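# Sort carabiners with sticking gates into grey tray

## Task

Find every carabiner whose gate stays open after being pushed open rather than springing closed (there is at least one), and place each of these in the grey tray. Every carabiner whose gate closes properly must remain on the table and outside the tray. At the end, release everything and move the arms away. Nothing may count as placed if it stays there only because the robot is holding it.

## Robot and tools

Robot: two arms, left_arm and right_arm, each with six revolute joints and a parallel gripper. Cameras: cam_head_left, cam_head_right, cam_high, cam_low (504x504) and the fisheye cam_left_wrist, cam_right_wrist (616x616).

Frame: a single scene frame, origin on the table surface midway between the arms, +z up, +x out across the table, left_arm on the +y side. The arm names do not correspond to image sides. Printed hand positions are in metres and get less accurate at long reach. Quaternions are wxyz.

Tools:
- execute_actions {"actions": [...], "pictures": bool}. The list is empty (just report state; pictures included), or holds one action {"rows": [...], "steps": n} with n from 4 to 15 (default 15), or one wait {"steps": n} with n up to 300 and no rows. Each step is 1/30 s. A refused call does nothing. Pictures come only with an empty list or pictures: true.
- zoom_image {"camera": name, "region": [x0, y0, x1, y1]}: enlarged view of part of that camera's latest image; pixels from top-left, region at most 504x504.
- finished_scene {"scene": number}: ends the current scene irreversibly and reports whether the goal was met. Answering without any tool call also ends things.

Row layout: every row is one flat list of 18 numbers, each in [-1, 1], covering both arms even if one stays still. Order: left_arm joints 1-6, left position, left force_limit, left speed, then the same nine for right_arm. Each row is used for one step; if fewer rows than steps, the last one repeats.

Joint numbers are offsets, not poses. They are measured from the joint angles printed in the most recent result that lists them (before any such result, or for later calls within one reply, from where the arm is when the action begins); they are not cumulative across rows. Scale: 1.0 equals 1.398 rad for waist and shoulder, 2.097 rad for elbow, 2.622 rad for forearm roll, wrist pitch and wrist roll. So sending all zeros is not a hold; it pulls the arm back to those reference angles. Joint order: waist, shoulder, elbow, forearm roll, wrist pitch, wrist roll. Ranges: elbow -2.792 to 2.792 rad, all others -6.283 to 6.283 rad. A target more than 0.010 rad beyond a range end gets the call refused; true ends may differ by about 0.010 rad, and a joint pushed past its true end is clipped there, with a "joint sent to its limit" note (possibly about an earlier action).

Motion limits: joint target speed is capped at 2.09 rad/s (waist, shoulder), 3.14 (elbow), 3.93 (wrist joints), with 0.3 s to accelerate, and all joints of an arm are synchronised. Targets may lead measured angles by at most 0.456 / 0.683 / 0.854 rad (same grouping), and are scaled back if they would put the gripper more than 70 mm from where it is. Large moves therefore need several calls. Between calls the arms keep heading to the last row's target until they settle or a step is HELD; then a new action is needed.

Gripper numbers (absolute commands, not offsets): position +1 fully open (140 mm), about -0.8 pads touch, -1 close until blocked. force_limit: about 14 N at -1, 60 N at 0, 107 N at +1. speed: about 30 mm/s at -1, 140 at 0, 250 at +1. To leave a gripper unchanged, repeat its previous three values; 0 is a real command. Fingers point along gripper +z and close along its y. end_effector_position is the closed-pad midpoint; fingertips extend about 33 mm past it closed, 9 mm open, and move about 24 mm outward while closing, so keep clearance above the table. To squeeze harder on a held part, raise force_limit and switch position between -1 and -0.98.

Result lines: per-arm pose and velocities; Joint positions (rad) and Joint velocities (rad/s) per arm; joint torques (offset, scaled, noisy); object_status 0 moving, 1 blocked while opening, 2 blocked while closing (a grip), 3 reached target or pads met (thin item possibly held); position_measured in counts, 3 open to 230 closed, nonlinear. "joint command not followed" means a clearance check altered joint targets. HELD marks steps on which the row was not (fully) sent. Each action's result is captured 4 steps before it ends; those steps run afterwards.

Faults: contact torque reaching a joint's load limit (waist, shoulder 319 N m; elbow 150; wrist joints 42.3, including held weight) or any external force of 144 N stops that arm for 10 s and it yields. MOTOR HOT warns of overheating from sustained load; an OVER-TEMPERATURE FAULT brakes the arm until cooled.

Avoid: arms colliding or pressing on each other, dropping or flinging parts, hard impacts or shoves, and anything leaving the table. Parts may occasionally be tugged or nudged by outside disturbances. Test each gate by pushing it open and watching whether it springs back; finish with both grippers open and clear of the carabiners.

Each tool is called after "Emit:" as a command line: name --argument value for each argument, lists and objects as JSON in quotes; but a table of rows of numbers goes row by row, as --pt "numbers of a row", without its own name.

## Session

Emit:
execute_actions --actions '[]'

Scene clock: 0.00 s of 6000.00 s.
left_arm: end_effector_position=(+0.0594, +0.2810, +0.2733) position_measured=3 object_status=3 end_effector_quat_wxyz=(+0.511, +0.275, +0.761, +0.291) end_effector_velocity=(+0.000, -0.000, -0.000) end_effector_angular_velocity=(-0.001, -0.000, +0.002) | right_arm: end_effector_position=(+0.3941, -0.5146, +0.1609) position_measured=3 object_status=3 end_effector_quat_wxyz=(-0.009, +0.586, +0.810, -0.018) end_effector_velocity=(+0.000, -0.000, +0.001) end_effector_angular_velocity=(+0.000, -0.001, -0.000)
Joint positions: left_arm=[-2.133  0.04   2.319  0.633  1.901  2.891] | right_arm=[ 0.099 -0.101  2.188 -0.01   1.093 -0.026]
Joint velocities: left_arm=[ 0.002  0.    -0.     0.    -0.    -0.001] | right_arm=[-0.    -0.001 -0.001 -0.     0.     0.   ]
Joint torques (N m, as the joint torque sensors report them, + toward a larger angle): no reading

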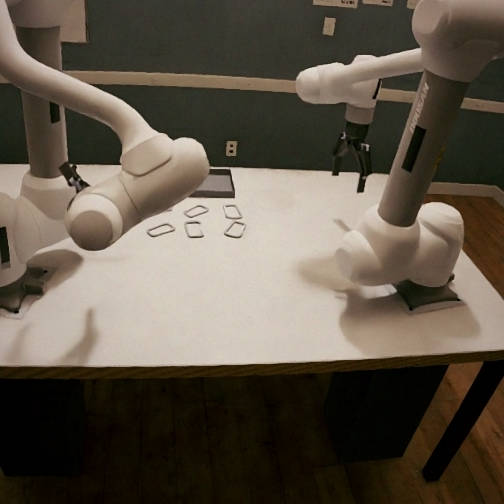

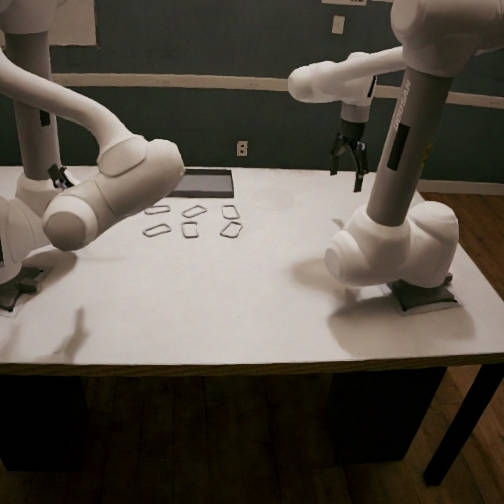

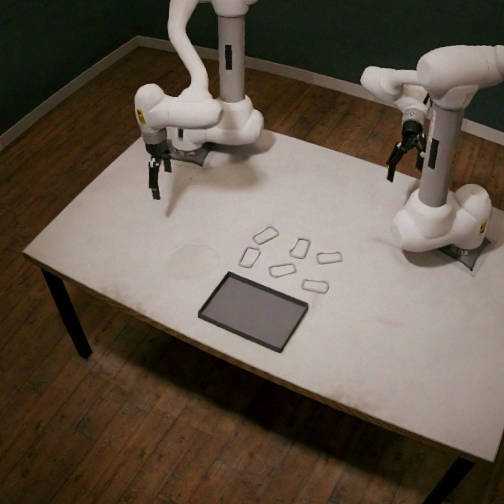

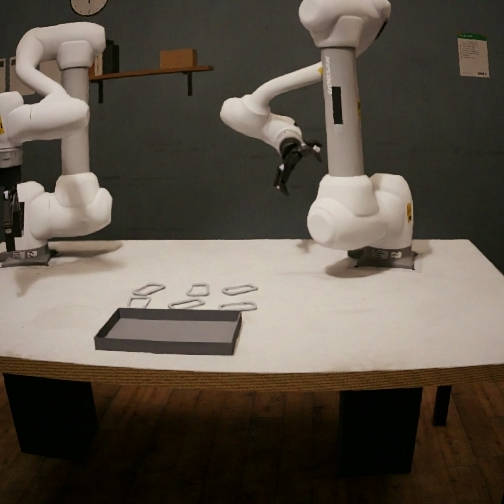

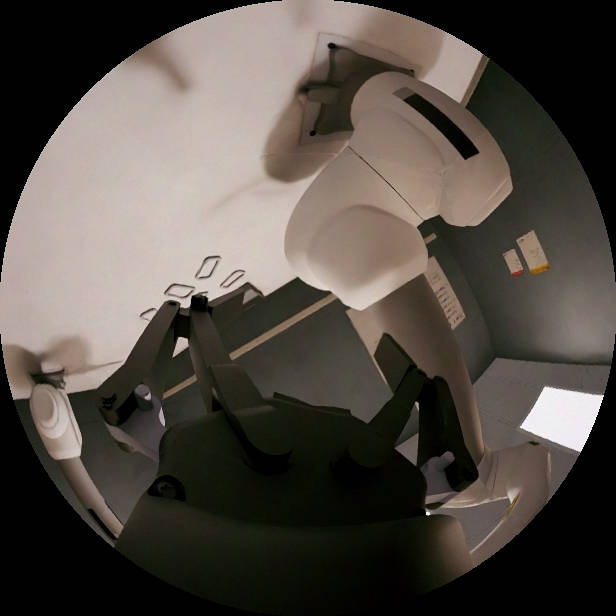

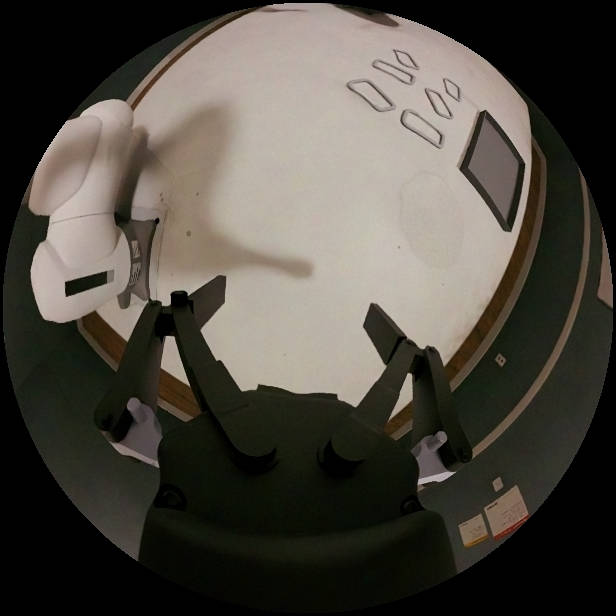

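Emit:
zoom_image --camera "cam_high" --region '[190, 200, 370, 360]'

Emit:
zoom_image --camera "cam_right_wrist" --region '[320, 30, 540, 250]'

Emit:
zoom_image --camera "cam_head_right" --region '[120, 160, 280, 260]'

Region (190, 200, 370, 360) of cam_high's 504x504 image, scaled by 2.800, with more detail than that image has.

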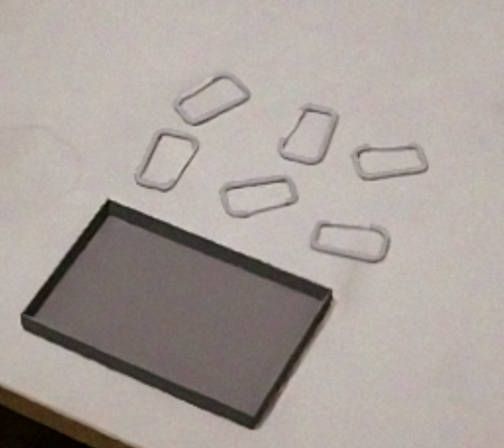

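Region (320, 30, 540, 250) of cam_right_wrist's 616x616 image, scaled by 2.291, with more detail than that image has.

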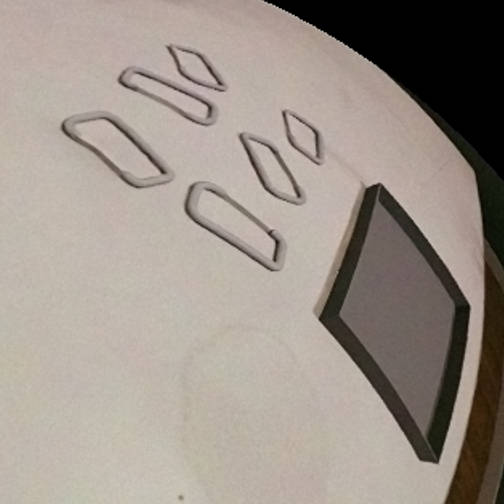

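Region (120, 160, 280, 260) of cam_head_right's 504x504 image, scaled by 3.150, with more detail than that image has; it fills the top 315 rows of this view, and the rest is white.

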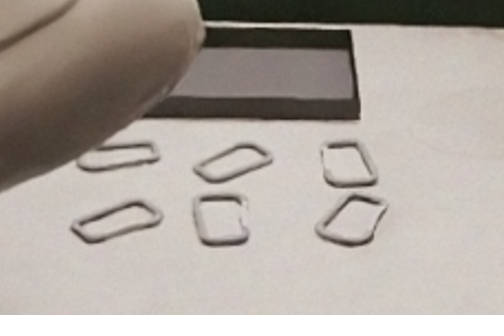

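Emit:
execute_actions --actions '[{"rows":[[0,0,0,0,0,0,1,0,0,0.2,0.15,-0.1,0,0,0,1,0,0]],"steps":15}]'

Emit:
execute_actions --actions '[{"steps":20}]'

Scene clock: 1.83 s of 6000.00 s.
left_arm: end_effector_position=(+0.0594, +0.2810, +0.2733) position_measured=3 object_status=3 end_effector_quat_wxyz=(+0.511, +0.275, +0.761, +0.291) end_effector_velocity=(-0.000, +0.000, +0.000) end_effector_angular_velocity=(-0.001, +0.001, -0.001) | right_arm: end_effector_position=(+0.4375, -0.4055, +0.1635) position_measured=3 object_status=3 end_effector_quat_wxyz=(-0.007, +0.507, +0.861, -0.019) end_effector_velocity=(+0.094, +0.389, -0.013) end_effector_angular_velocity=(-0.001, +0.003, +0.609)
Joint positions: left_arm=[-2.133  0.04   2.319  0.633  1.901  2.891] | right_arm=[ 0.287  0.04   2.047 -0.01   1.093 -0.026]
Joint velocities: left_arm=[-0.001 -0.001  0.    -0.    -0.    -0.   ] | right_arm=[ 0.608  0.457 -0.453  0.001 -0.    -0.001]
Joint torques (N m, as the joint torque sensors report them, + toward a larger angle): left_arm=[  0.14 -31.79 -27.7    4.32   2.21   0.03] | right_arm=[  4.5  -40.17 -33.86   3.88   0.36  -0.02]
Steps of this call (steps 1 to 44: nothing new was sent; steps 45 to 55: the first 11 steps of this action). Readings (joint positions | what the end effector reports):
45: left_arm=[-2.133 0.040 2.319 0.633 1.901 2.891] | right_arm=[0.099 -0.100 2.188 -0.010 1.093 -0.026] | left_arm position_measured=3 object_status=3 | right_arm position_measured=3 object_status=3
46: left_arm=[-2.133 0.040 2.319 0.633 1.901 2.891] | right_arm=[0.103 -0.098 2.186 -0.010 1.093 -0.026] | left_arm position_measured=3 object_status=3 | right_arm position_measured=3 object_status=3
48: left_arm=[-2.133 0.040 2.319 0.633 1.901 2.891] | right_arm=[0.132 -0.076 2.163 -0.010 1.093 -0.026] | left_arm position_measured=3 object_status=3 | right_arm position_measured=3 object_status=3
52: left_arm=[-2.133 0.040 2.319 0.633 1.901 2.891] | right_arm=[0.224 -0.006 2.094 -0.010 1.093 -0.026] | left_arm position_measured=3 object_status=3 | right_arm position_measured=3 object_status=3
55: the state above

Scene clock: 2.50 s of 6000.00 s.
left_arm: end_effector_position=(+0.0594, +0.2810, +0.2733) position_measured=3 object_status=3 end_effector_quat_wxyz=(+0.511, +0.275, +0.761, +0.291) end_effector_velocity=(+0.001, -0.000, +0.000) end_effector_angular_velocity=(-0.001, +0.000, +0.002) | right_arm: end_effector_position=(+0.4481, -0.3444, +0.1603) position_measured=3 object_status=3 end_effector_quat_wxyz=(-0.006, +0.467, +0.884, -0.019) end_effector_velocity=(-0.000, +0.000, +0.000) end_effector_angular_velocity=(-0.000, -0.001, +0.001)
Joint positions: left_arm=[-2.133  0.04   2.319  0.633  1.901  2.891] | right_arm=[ 0.378  0.109  1.978 -0.01   1.093 -0.026]
Joint velocities: left_arm=[ 0.003 -0.    -0.     0.001 -0.    -0.   ] | right_arm=[ 0.001 -0.001  0.    -0.001 -0.     0.   ]
Joint torques (N m, as the joint torque sensors report them, + toward a larger angle): left_arm=[ -0.56 -31.33 -27.61   4.4    2.23  -0.03] | right_arm=[  3.   -47.46 -35.28   3.92   0.35  -0.23]
Kept back: nothing.
Steps of this call (steps 1 to 4: the last 4 steps of your previous action; steps 5 to 20: the robot went on to your last target). Readings (joint positions | what the end effector reports):
1: left_arm=[-2.133 0.040 2.319 0.633 1.901 2.891] | right_arm=[0.307 0.056 2.032 -0.010 1.093 -0.026] | left_arm position_measured=3 object_status=3 | right_arm position_measured=3 object_status=3
2: left_arm=[-2.133 0.040 2.319 0.633 1.901 2.891] | right_arm=[0.327 0.070 2.017 -0.010 1.093 -0.026] | left_arm position_measured=3 object_status=3 | right_arm position_measured=3 object_status=3
4: left_arm=[-2.133 0.040 2.319 0.633 1.901 2.891] | right_arm=[0.358 0.094 1.994 -0.010 1.093 -0.026] | left_arm position_measured=3 object_status=3 | right_arm position_measured=3 object_status=3
8: left_arm=[-2.133 0.040 2.319 0.633 1.901 2.891] | right_arm=[0.377 0.108 1.980 -0.010 1.093 -0.026] | left_arm position_measured=3 object_status=3 | right_arm position_measured=3 object_status=3
20: the state above

Emit:
execute_actions --actions '[{"rows":[[0,0,0,0,0,0,1,0,0,0.268,0.222,-0.277,0.004,0.0885,0,1,0,0]],"steps":15}]'

Emit:
execute_actions --actions '[{"steps":15}]' --pictures true

Scene clock: 3.47 s of 6000.00 s.
left_arm: end_effector_position=(+0.0594, +0.2810, +0.2733) position_measured=3 object_status=3 end_effector_quat_wxyz=(+0.511, +0.275, +0.761, +0.291) end_effector_velocity=(-0.000, -0.000, +0.000) end_effector_angular_velocity=(-0.001, -0.000, -0.000) | right_arm: end_effector_position=(+0.4758, -0.2197, +0.1987) position_measured=3 object_status=3 end_effector_quat_wxyz=(-0.003, +0.405, +0.914, -0.012) end_effector_velocity=(+0.036, +0.412, +0.111) end_effector_angular_velocity=(+0.037, -0.026, +0.439)
Joint positions: left_arm=[-2.133  0.04   2.319  0.633  1.901  2.891] | right_arm=[ 0.519  0.225  1.761 -0.006  1.18  -0.026]
Joint velocities: left_arm=[-0.    -0.     0.     0.     0.    -0.001] | right_arm=[ 0.446  0.369 -0.687  0.013  0.275  0.   ]
Joint torques (N m, as the joint torque sensors report them, + toward a larger angle): left_arm=[ -0.49 -31.23 -27.77   4.36   2.2    0.01] | right_arm=[  3.33 -61.5  -35.74   4.33   0.02  -0.34]
Steps of this call (steps 1 to 15: the robot went on to your last target; steps 16 to 18: nothing new was sent; steps 19 to 29: the first 11 steps of this action). Readings (joint positions | what the end effector reports):
19: left_arm=[-2.133 0.040 2.319 0.633 1.901 2.891] | right_arm=[0.379 0.109 1.978 -0.010 1.093 -0.026] | left_arm position_measured=3 object_status=3 | right_arm position_measured=3 object_status=3
20: left_arm=[-2.133 0.040 2.319 0.633 1.901 2.891] | right_arm=[0.382 0.112 1.973 -0.010 1.096 -0.026] | left_arm position_measured=3 object_status=3 | right_arm position_measured=3 object_status=3
22: left_arm=[-2.133 0.040 2.319 0.633 1.901 2.891] | right_arm=[0.410 0.135 1.930 -0.009 1.113 -0.026] | left_arm position_measured=3 object_status=3 | right_arm position_measured=3 object_status=3
26: left_arm=[-2.133 0.040 2.319 0.633 1.901 2.891] | right_arm=[0.473 0.188 1.831 -0.007 1.152 -0.026] | left_arm position_measured=3 object_status=3 | right_arm position_measured=3 object_status=3
29: the state above

Scene clock: 3.97 s of 6000.00 s.
left_arm: end_effector_position=(+0.0594, +0.2810, +0.2733) position_measured=3 object_status=3 end_effector_quat_wxyz=(+0.511, +0.275, +0.761, +0.291) end_effector_velocity=(+0.000, -0.000, -0.000) end_effector_angular_velocity=(-0.000, -0.001, -0.000) | right_arm: end_effector_position=(+0.4534, -0.0138, +0.2468) position_measured=3 object_status=3 end_effector_quat_wxyz=(-0.001, +0.305, +0.952, -0.001) end_effector_velocity=(-0.084, +0.264, +0.050) end_effector_angular_velocity=(+0.025, -0.010, +0.283)
Joint positions: left_arm=[-2.133  0.04   2.319  0.633  1.901  2.891] | right_arm=[ 0.737  0.406  1.423  0.     1.315 -0.026]
Joint velocities: left_arm=[ 0.     0.001 -0.     0.001  0.    -0.   ] | right_arm=[ 0.285  0.235 -0.434  0.007  0.172  0.   ]
Joint torques (N m, as the joint torque sensors report them, + toward a larger angle): left_arm=[ -0.09 -31.85 -27.99   4.42   2.29   0.12] | right_arm=[-11.15 -88.84 -35.35   3.07   0.15   0.08]
Kept back: nothing.
Steps of this call (steps 1 to 4: the last 4 steps of your previous action; steps 5 to 15: the robot went on to your last target). Readings (joint positions | what the end effector reports):
1: left_arm=[-2.133 0.040 2.319 0.633 1.901 2.891] | right_arm=[0.534 0.238 1.738 -0.005 1.189 -0.026] | left_arm position_measured=3 object_status=3 | right_arm position_measured=3 object_status=3
2: left_arm=[-2.133 0.040 2.319 0.633 1.901 2.891] | right_arm=[0.549 0.250 1.715 -0.005 1.199 -0.026] | left_arm position_measured=3 object_status=3 | right_arm position_measured=3 object_status=3
4: left_arm=[-2.133 0.040 2.319 0.633 1.901 2.891] | right_arm=[0.579 0.275 1.668 -0.004 1.217 -0.026] | left_arm position_measured=3 object_status=3 | right_arm position_measured=3 object_status=3
8: left_arm=[-2.133 0.040 2.319 0.633 1.901 2.891] | right_arm=[0.638 0.324 1.576 -0.002 1.254 -0.026] | left_arm position_measured=3 object_status=3 | right_arm position_measured=3 object_status=3
15: the state above

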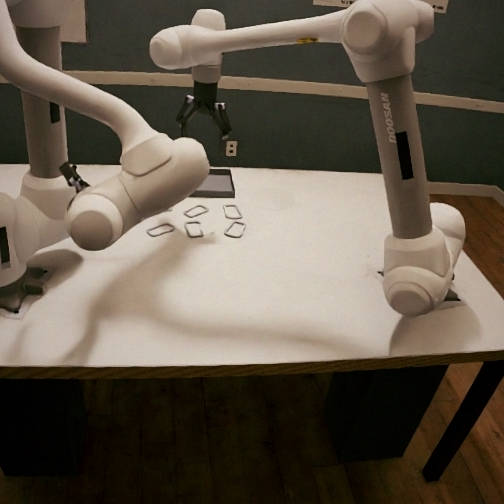

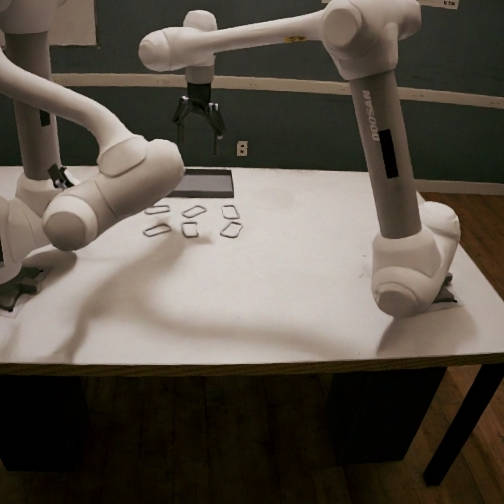

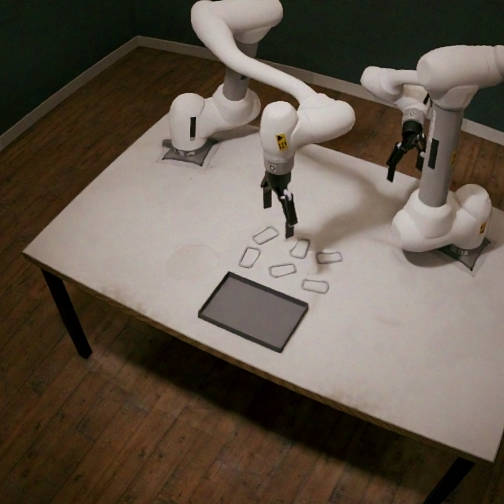

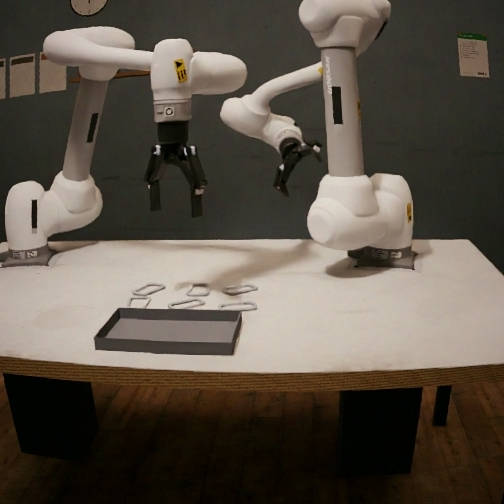

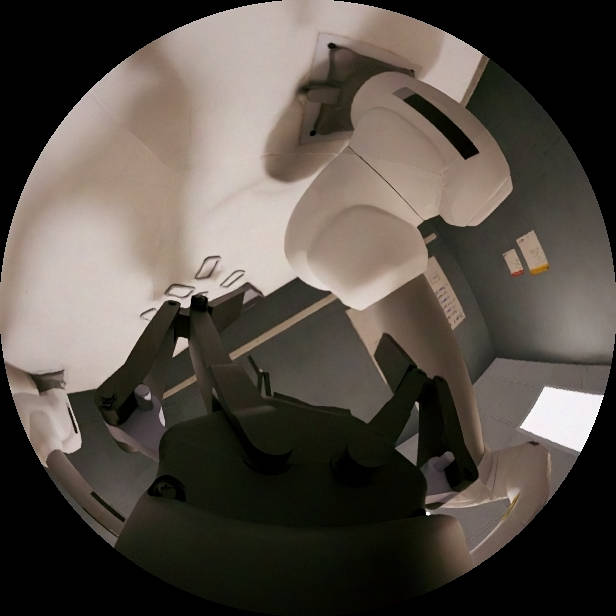

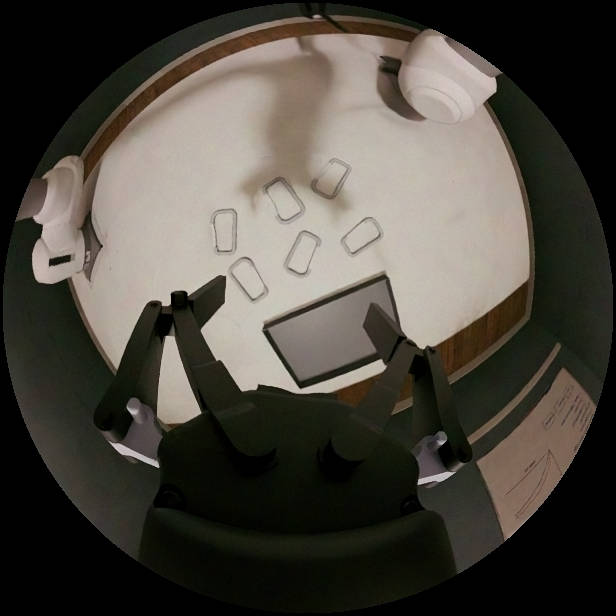

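Emit:
execute_actions --actions '[]'

Emit:
zoom_image --camera "cam_right_wrist" --region '[170, 120, 450, 400]'

Scene clock: 4.40 s of 6000.00 s.
left_arm: end_effector_position=(+0.0594, +0.2810, +0.2733) position_measured=3 object_status=3 end_effector_quat_wxyz=(+0.511, +0.275, +0.761, +0.291) end_effector_velocity=(+0.000, -0.000, -0.000) end_effector_angular_velocity=(-0.001, -0.001, +0.001) | right_arm: end_effector_position=(+0.4486, +0.0014, +0.2499) position_measured=3 object_status=3 end_effector_quat_wxyz=(-0.001, +0.297, +0.955, -0.000) end_effector_velocity=(-0.000, +0.000, +0.001) end_effector_angular_velocity=(+0.001, -0.002, +0.000)
Joint positions: left_arm=[-2.133  0.04   2.319  0.633  1.901  2.891] | right_arm=[ 0.753  0.42   1.398  0.001  1.325 -0.026]
Joint velocities: left_arm=[ 0.001  0.001 -0.     0.    -0.    -0.001] | right_arm=[ 0.    -0.001 -0.001 -0.001 -0.     0.   ]
Joint torques (N m, as the joint torque sensors report them, + toward a larger angle): left_arm=[ -0.16 -30.72 -27.63   4.35   2.3    0.06] | right_arm=[  3.66 -84.47 -38.76   4.34  -0.24  -0.21]
Kept back: nothing.
Steps of this call (steps 1 to 13: the robot went on to your last target). Readings (joint positions | what the end effector reports):
1: left_arm=[-2.133 0.040 2.319 0.633 1.901 2.891] | right_arm=[0.745 0.412 1.411 0.001 1.320 -0.026] | left_arm position_measured=3 object_status=3 | right_arm position_measured=3 object_status=3
2: left_arm=[-2.133 0.040 2.319 0.633 1.901 2.891] | right_arm=[0.749 0.416 1.405 0.001 1.323 -0.026] | left_arm position_measured=3 object_status=3 | right_arm position_measured=3 object_status=3
4: left_arm=[-2.133 0.040 2.319 0.633 1.901 2.891] | right_arm=[0.752 0.418 1.400 0.001 1.324 -0.026] | left_arm position_measured=3 object_status=3 | right_arm position_measured=3 object_status=3
8: left_arm=[-2.133 0.040 2.319 0.633 1.901 2.891] | right_arm=[0.753 0.419 1.398 0.001 1.325 -0.026] | left_arm position_measured=3 object_status=3 | right_arm position_measured=3 object_status=3
13: the state above

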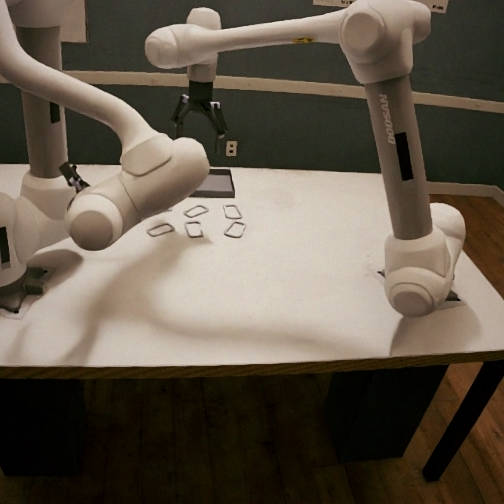

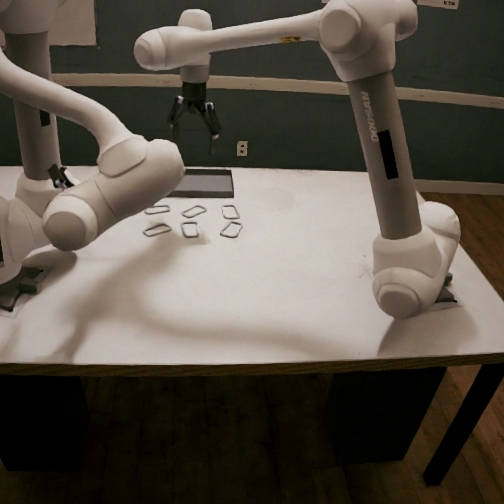

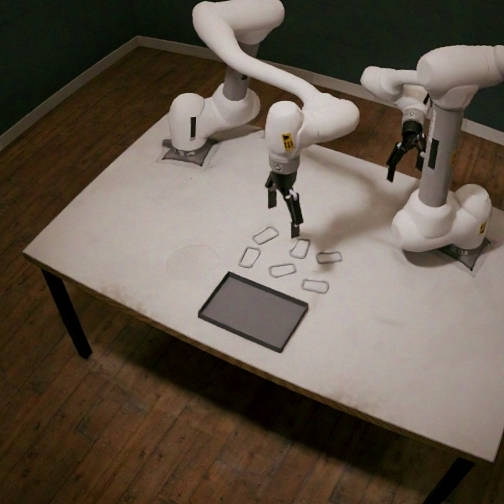

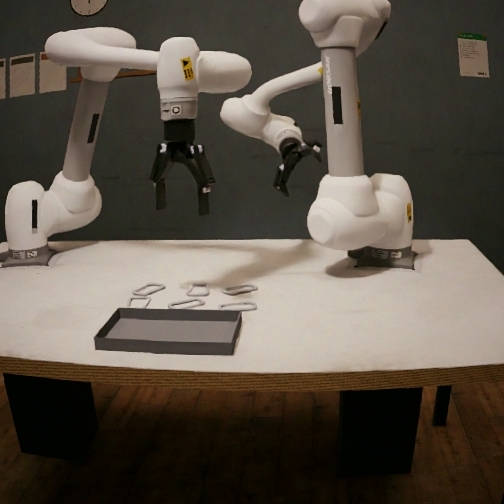

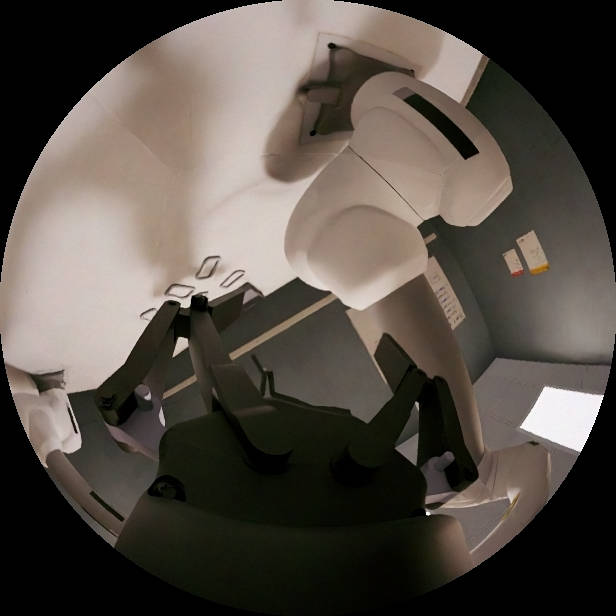

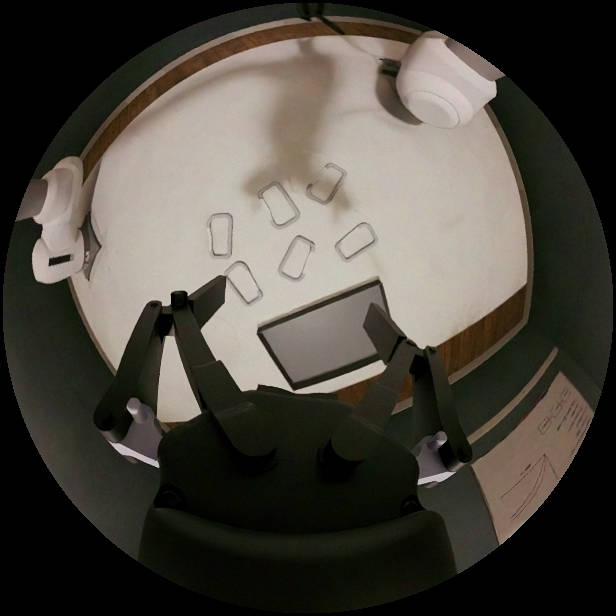

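Region (170, 120, 450, 400) of cam_right_wrist's 616x616 image, scaled by 1.800, with more detail than that image has.

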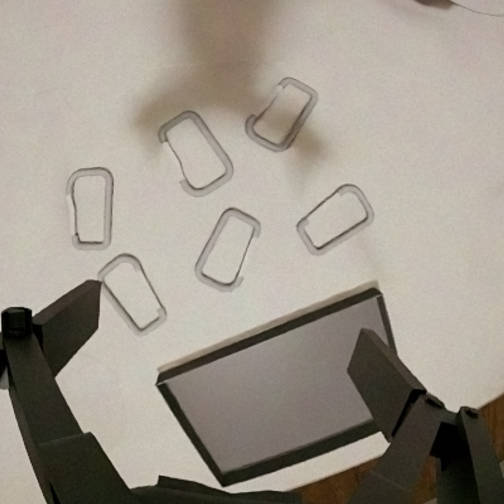

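Emit:
execute_actions --actions '[{"rows":[[0,0,0,0,0,0,1,0,0,0,0.0622,0.0733,0,-0.0923,0,1,0,0]],"steps":15}]'

Emit:
execute_actions --actions '[{"steps":12}]' --pictures true

Scene clock: 5.53 s of 6000.00 s.
left_arm: end_effector_position=(+0.0594, +0.2810, +0.2733) position_measured=3 object_status=3 end_effector_quat_wxyz=(+0.511, +0.275, +0.761, +0.291) end_effector_velocity=(-0.000, -0.000, +0.000) end_effector_angular_velocity=(-0.001, -0.001, -0.000) | right_arm: end_effector_position=(+0.4495, +0.0028, +0.1143) position_measured=3 object_status=3 end_effector_quat_wxyz=(-0.000, +0.297, +0.955, -0.000) end_effector_velocity=(-0.013, -0.019, -0.257) end_effector_angular_velocity=(-0.005, +0.003, -0.000)
Joint positions: left_arm=[-2.133  0.04   2.319  0.633  1.901  2.891] | right_arm=[ 0.753  0.498  1.537  0.001  1.107 -0.026]
Joint velocities: left_arm=[-0.     0.    -0.     0.     0.    -0.001] | right_arm=[-0.     0.155  0.267 -0.001 -0.416  0.   ]
Joint torques (N m, as the joint torque sensors report them, + toward a larger angle): left_arm=[ -0.62 -30.65 -27.52   4.22   2.3    0.05] | right_arm=[   5.84 -117.35  -48.44    5.67   -0.36   -0.2 ]
Steps of this call (steps 1 to 23: the robot went on to your last target; steps 24 to 34: the first 11 steps of this action). Readings (joint positions | what the end effector reports):
24: left_arm=[-2.133 0.040 2.319 0.633 1.901 2.891] | right_arm=[0.753 0.420 1.398 0.001 1.325 -0.026] | left_arm position_measured=3 object_status=3 | right_arm position_measured=3 object_status=3
25: left_arm=[-2.133 0.040 2.319 0.633 1.901 2.891] | right_arm=[0.753 0.422 1.401 0.001 1.319 -0.026] | left_arm position_measured=3 object_status=3 | right_arm position_measured=3 object_status=3
27: left_arm=[-2.133 0.040 2.319 0.633 1.901 2.891] | right_arm=[0.753 0.439 1.433 0.001 1.269 -0.026] | left_arm position_measured=3 object_status=3 | right_arm position_measured=3 object_status=3
31: left_arm=[-2.133 0.040 2.319 0.633 1.901 2.891] | right_arm=[0.753 0.475 1.496 0.001 1.171 -0.026] | left_arm position_measured=3 object_status=3 | right_arm position_measured=3 object_status=3
34: the state above

Scene clock: 5.93 s of 6000.00 s.
left_arm: end_effector_position=(+0.0594, +0.2810, +0.2733) position_measured=3 object_status=3 end_effector_quat_wxyz=(+0.511, +0.275, +0.761, +0.291) end_effector_velocity=(-0.000, +0.000, +0.000) end_effector_angular_velocity=(-0.000, +0.001, -0.002) | right_arm: end_effector_position=(+0.4488, +0.0019, +0.1006) position_measured=3 object_status=3 end_effector_quat_wxyz=(-0.000, +0.297, +0.955, +0.000) end_effector_velocity=(+0.000, -0.000, -0.000) end_effector_angular_velocity=(-0.000, +0.000, -0.001)
Joint positions: left_arm=[-2.133  0.04   2.319  0.633  1.901  2.891] | right_arm=[ 0.753  0.506  1.551  0.001  1.083 -0.026]
Joint velocities: left_arm=[-0.002 -0.002  0.    -0.    -0.     0.001] | right_arm=[-0.     0.     0.001  0.    -0.     0.   ]
Joint torques (N m, as the joint torque sensors report them, + toward a larger angle): left_arm=[ -0.37 -31.35 -27.98   4.31   2.32   0.06] | right_arm=[  3.74 -87.07 -35.01   4.01   0.03  -0.26]
Kept back: nothing.
Steps of this call (steps 1 to 4: the last 4 steps of your previous action; steps 5 to 12: the robot went on to your last target). Readings (joint positions | what the end effector reports):
1: left_arm=[-2.133 0.040 2.319 0.633 1.901 2.891] | right_arm=[0.753 0.502 1.543 0.001 1.096 -0.026] | left_arm position_measured=3 object_status=3 | right_arm position_measured=3 object_status=3
2: left_arm=[-2.133 0.040 2.319 0.633 1.901 2.891] | right_arm=[0.753 0.504 1.547 0.001 1.091 -0.026] | left_arm position_measured=3 object_status=3 | right_arm position_measured=3 object_status=3
4: left_arm=[-2.133 0.040 2.319 0.633 1.901 2.891] | right_arm=[0.753 0.505 1.550 0.001 1.086 -0.026] | left_arm position_measured=3 object_status=3 | right_arm position_measured=3 object_status=3
8: left_arm=[-2.133 0.040 2.319 0.633 1.901 2.891] | right_arm=[0.753 0.506 1.551 0.001 1.084 -0.026] | left_arm position_measured=3 object_status=3 | right_arm position_measured=3 object_status=3
12: the state above

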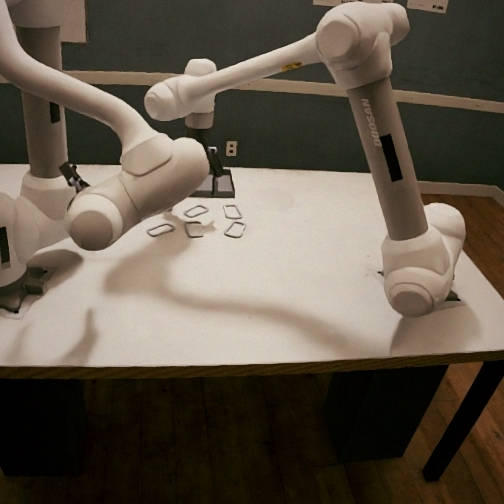

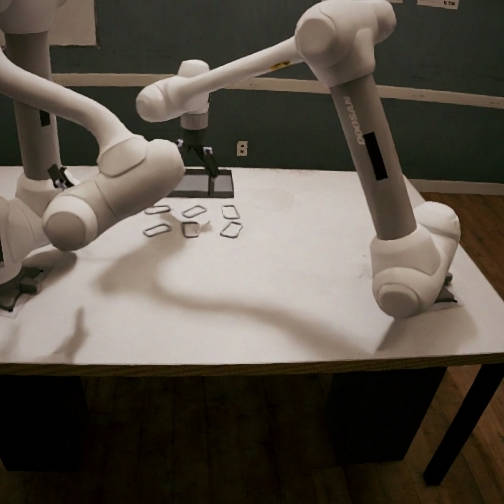

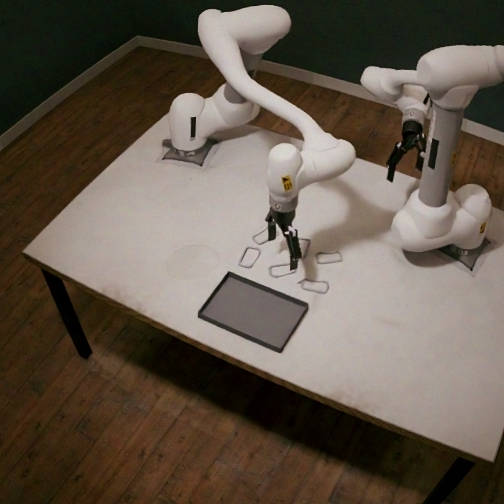

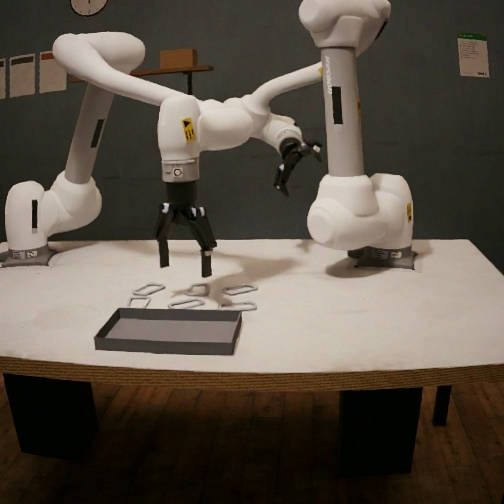

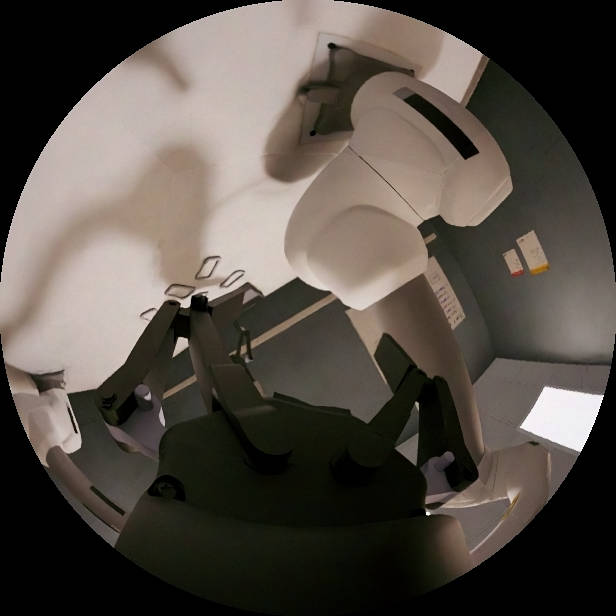

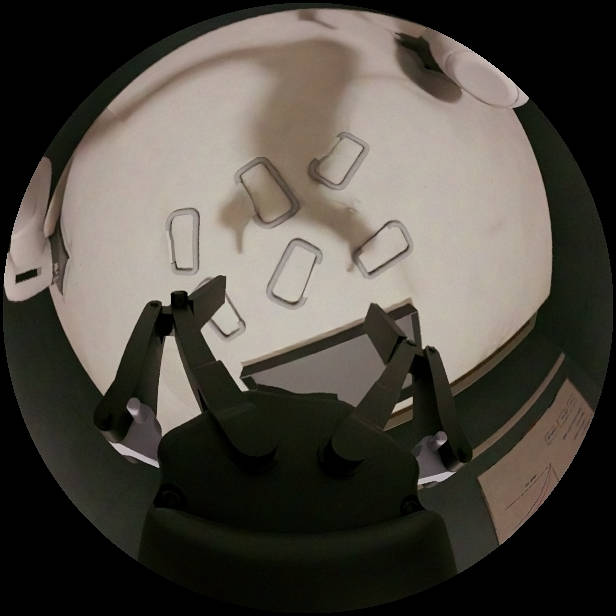

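Emit:
zoom_image --camera "cam_right_wrist" --region '[150, 120, 430, 350]'

Region (150, 120, 430, 350) of cam_right_wrist's 616x616 image, scaled by 1.800, with more detail than that image has; it fills the top 414 rows of this view, and the rest is white.

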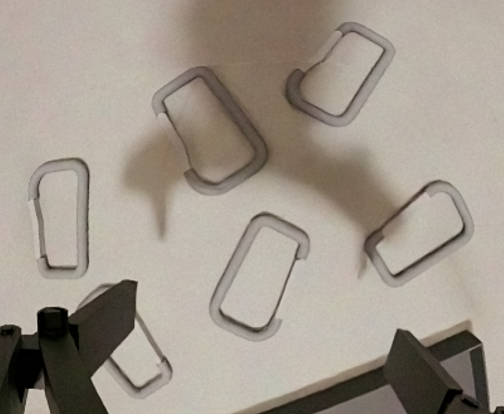

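Emit:
execute_actions --actions '[{"rows":[[0,0,0,0,0,0,1,0,0,0,0.0159,0.0231,0,-0.0264,0.145,0.1,0,0]],"steps":15}]'

Emit:
execute_actions --actions '[{"steps":10}]' --pictures true

Scene clock: 7.03 s of 6000.00 s.
left_arm: end_effector_position=(+0.0594, +0.2810, +0.2733) position_measured=3 object_status=3 end_effector_quat_wxyz=(+0.511, +0.275, +0.761, +0.291) end_effector_velocity=(+0.000, +0.000, +0.000) end_effector_angular_velocity=(-0.001, +0.002, +0.001) | right_arm: end_effector_position=(+0.4441, -0.0047, +0.0602) position_measured=74 object_status=0 end_effector_quat_wxyz=(-0.000, +0.469, +0.883, -0.001) end_effector_velocity=(-0.003, -0.005, -0.029) end_effector_angular_velocity=(-0.002, +0.000, -0.263)
Joint positions: left_arm=[-2.133  0.04   2.319  0.633  1.901  2.891] | right_arm=[0.753 0.528 1.599 0.001 1.016 0.346]
Joint velocities: left_arm=[ 0.    -0.002  0.    -0.001  0.     0.   ] | right_arm=[-0.     0.017  0.033 -0.    -0.048  0.263]
Joint torques (N m, as the joint torque sensors report them, + toward a larger angle): left_arm=[  0.28 -31.4  -27.45   4.33   2.23   0.21] | right_arm=[  2.96 -98.79 -38.67   4.26  -0.17  -0.13]
Steps of this call (steps 1 to 22: the robot went on to your last target; steps 23 to 33: the first 11 steps of this action). Readings (joint positions | what the end effector reports):
23: left_arm=[-2.133 0.040 2.319 0.633 1.901 2.891] | right_arm=[0.753 0.506 1.551 0.001 1.083 -0.026] | left_arm position_measured=3 object_status=3 | right_arm position_measured=3 object_status=0
24: left_arm=[-2.133 0.040 2.319 0.633 1.901 2.891] | right_arm=[0.753 0.507 1.552 0.001 1.082 -0.019] | left_arm position_measured=3 object_status=3 | right_arm position_measured=6 object_status=0
26: left_arm=[-2.133 0.040 2.319 0.633 1.901 2.891] | right_arm=[0.753 0.510 1.559 0.001 1.072 0.037] | left_arm position_measured=3 object_status=3 | right_arm position_measured=21 object_status=0
30: left_arm=[-2.133 0.040 2.319 0.633 1.901 2.891] | right_arm=[0.753 0.524 1.589 0.001 1.031 0.264] | left_arm position_measured=3 object_status=3 | right_arm position_measured=51 object_status=0
33: the state above

Scene clock: 7.37 s of 6000.00 s.
left_arm: end_effector_position=(+0.0594, +0.2810, +0.2733) position_measured=3 object_status=3 end_effector_quat_wxyz=(+0.511, +0.275, +0.761, +0.291) end_effector_velocity=(-0.000, -0.000, +0.000) end_effector_angular_velocity=(-0.002, +0.000, -0.002) | right_arm: end_effector_position=(+0.4440, -0.0048, +0.0596) position_measured=117 object_status=0 end_effector_quat_wxyz=(-0.000, +0.472, +0.882, -0.000) end_effector_velocity=(-0.000, -0.000, -0.000) end_effector_angular_velocity=(-0.000, +0.000, +0.000)
Joint positions: left_arm=[-2.133  0.04   2.319  0.633  1.901  2.891] | right_arm=[0.753 0.529 1.6   0.001 1.014 0.354]
Joint velocities: left_arm=[-0.001 -0.001 -0.     0.001 -0.    -0.   ] | right_arm=[-0.    -0.     0.001  0.    -0.    -0.001]
Joint torques (N m, as the joint torque sensors report them, + toward a larger angle): left_arm=[ -0.01 -31.25 -27.51   4.43   2.2   -0.03] | right_arm=[  5.07 -88.55 -33.13   3.98   0.07  -0.32]
Kept back: nothing.
Steps of this call (steps 1 to 4: the last 4 steps of your previous action; steps 5 to 10: the robot went on to your last target). Readings (joint positions | what the end effector reports):
1: left_arm=[-2.133 0.040 2.319 0.633 1.901 2.891] | right_arm=[0.753 0.529 1.599 0.001 1.015 0.351] | left_arm position_measured=3 object_status=3 | right_arm position_measured=82 object_status=0
2: left_arm=[-2.133 0.040 2.319 0.633 1.901 2.891] | right_arm=[0.753 0.529 1.599 0.001 1.015 0.352] | left_arm position_measured=3 object_status=3 | right_arm position_measured=89 object_status=0
4: left_arm=[-2.133 0.040 2.319 0.633 1.901 2.891] | right_arm=[0.753 0.529 1.600 0.001 1.014 0.353] | left_arm position_measured=3 object_status=3 | right_arm position_measured=104 object_status=0
8: left_arm=[-2.133 0.040 2.319 0.633 1.901 2.891] | right_arm=[0.753 0.529 1.600 0.001 1.014 0.354] | left_arm position_measured=3 object_status=3 | right_arm position_measured=117 object_status=0
10: the state above

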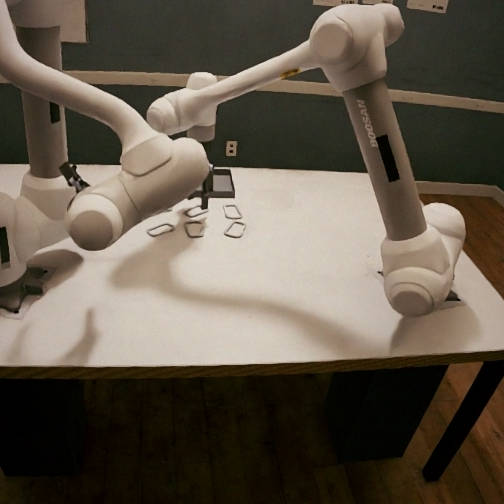

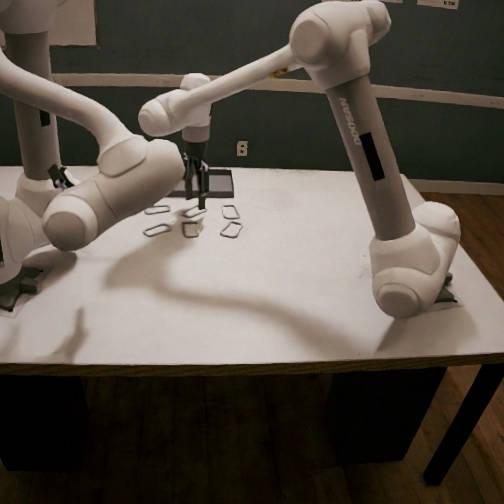

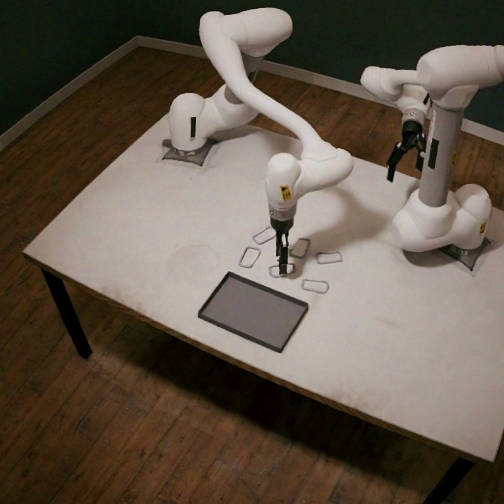

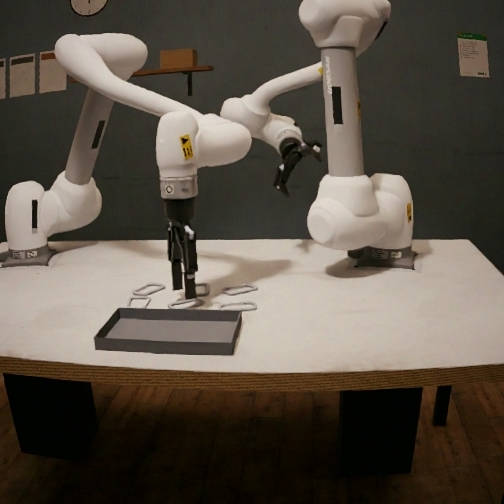

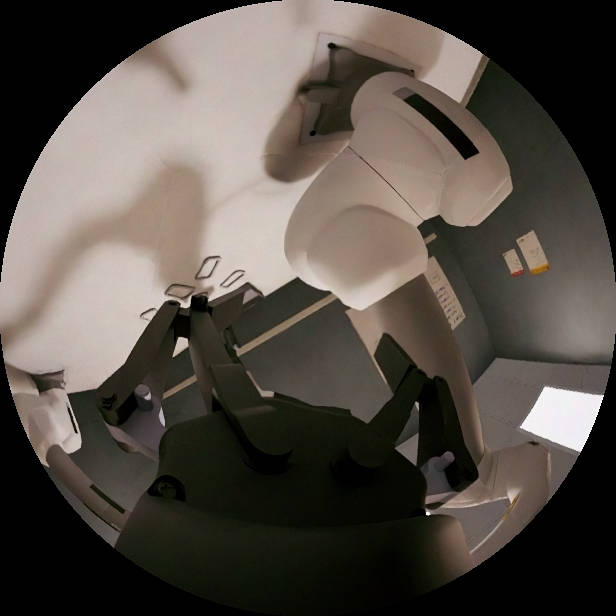

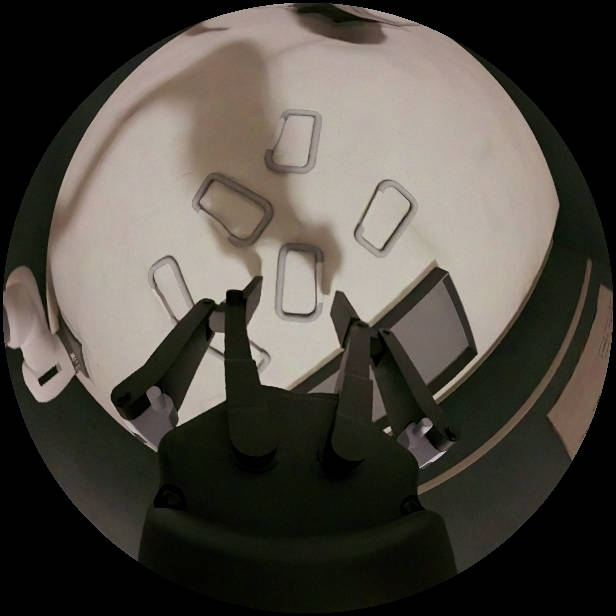

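Emit:
execute_actions --actions '[{"rows":[[0,0,0,0,0,0,1,0,0,0,0.0145,0.0072,0,-0.0135,0,0.1,0,0]],"steps":12}]'

Emit:
execute_actions --actions '[{"rows":[[0,0,0,0,0,0,1,0,0,0,0.0,0.0,0,0,0,-0.6,-0.5,-0.3]],"steps":2}]'

Scene clock: 8.00 s of 6000.00 s.
left_arm: end_effector_position=(+0.0594, +0.2810, +0.2733) position_measured=3 object_status=3 end_effector_quat_wxyz=(+0.511, +0.275, +0.761, +0.291) end_effector_velocity=(+0.000, +0.000, +0.000) end_effector_angular_velocity=(-0.000, +0.001, +0.000) | right_arm: end_effector_position=(+0.4441, -0.0047, +0.0375) position_measured=117 object_status=3 end_effector_quat_wxyz=(-0.000, +0.472, +0.882, -0.000) end_effector_velocity=(+0.000, +0.001, -0.013) end_effector_angular_velocity=(+0.001, -0.001, +0.001)
Joint positions: left_arm=[-2.133  0.04   2.319  0.633  1.901  2.891] | right_arm=[0.753 0.548 1.614 0.001 0.98  0.354]
Joint velocities: left_arm=[ 0.001 -0.001 -0.     0.    -0.     0.001] | right_arm=[ 0.001  0.012  0.007 -0.    -0.021 -0.   ]
Joint torques (N m, as the joint torque sensors report them, + toward a larger angle): left_arm=[  0.18 -31.27 -27.53   4.37   2.27   0.01] | right_arm=[  4.59 -92.36 -34.76   3.7   -0.06  -0.25]
Steps of this call (steps 1 to 11: the robot went on to your last target; steps 12 to 19: the first 8 steps of this action). Readings (joint positions | what the end effector reports):
12: left_arm=[-2.133 0.040 2.319 0.633 1.901 2.891] | right_arm=[0.753 0.529 1.600 0.001 1.014 0.354] | left_arm position_measured=3 object_status=3 | right_arm position_measured=117 object_status=3
13: left_arm=[-2.133 0.040 2.319 0.633 1.901 2.891] | right_arm=[0.753 0.531 1.602 0.001 1.009 0.354] | left_arm position_measured=3 object_status=3 | right_arm position_measured=117 object_status=3
15: left_arm=[-2.133 0.040 2.319 0.633 1.901 2.891] | right_arm=[0.753 0.543 1.611 0.001 0.990 0.354] | left_arm position_measured=3 object_status=3 | right_arm position_measured=117 object_status=3
19: the state above

action 0: "steps" must be a whole number from 4 to 15: an action cannot be shorter than the steps kept back of it. Nothing ran.


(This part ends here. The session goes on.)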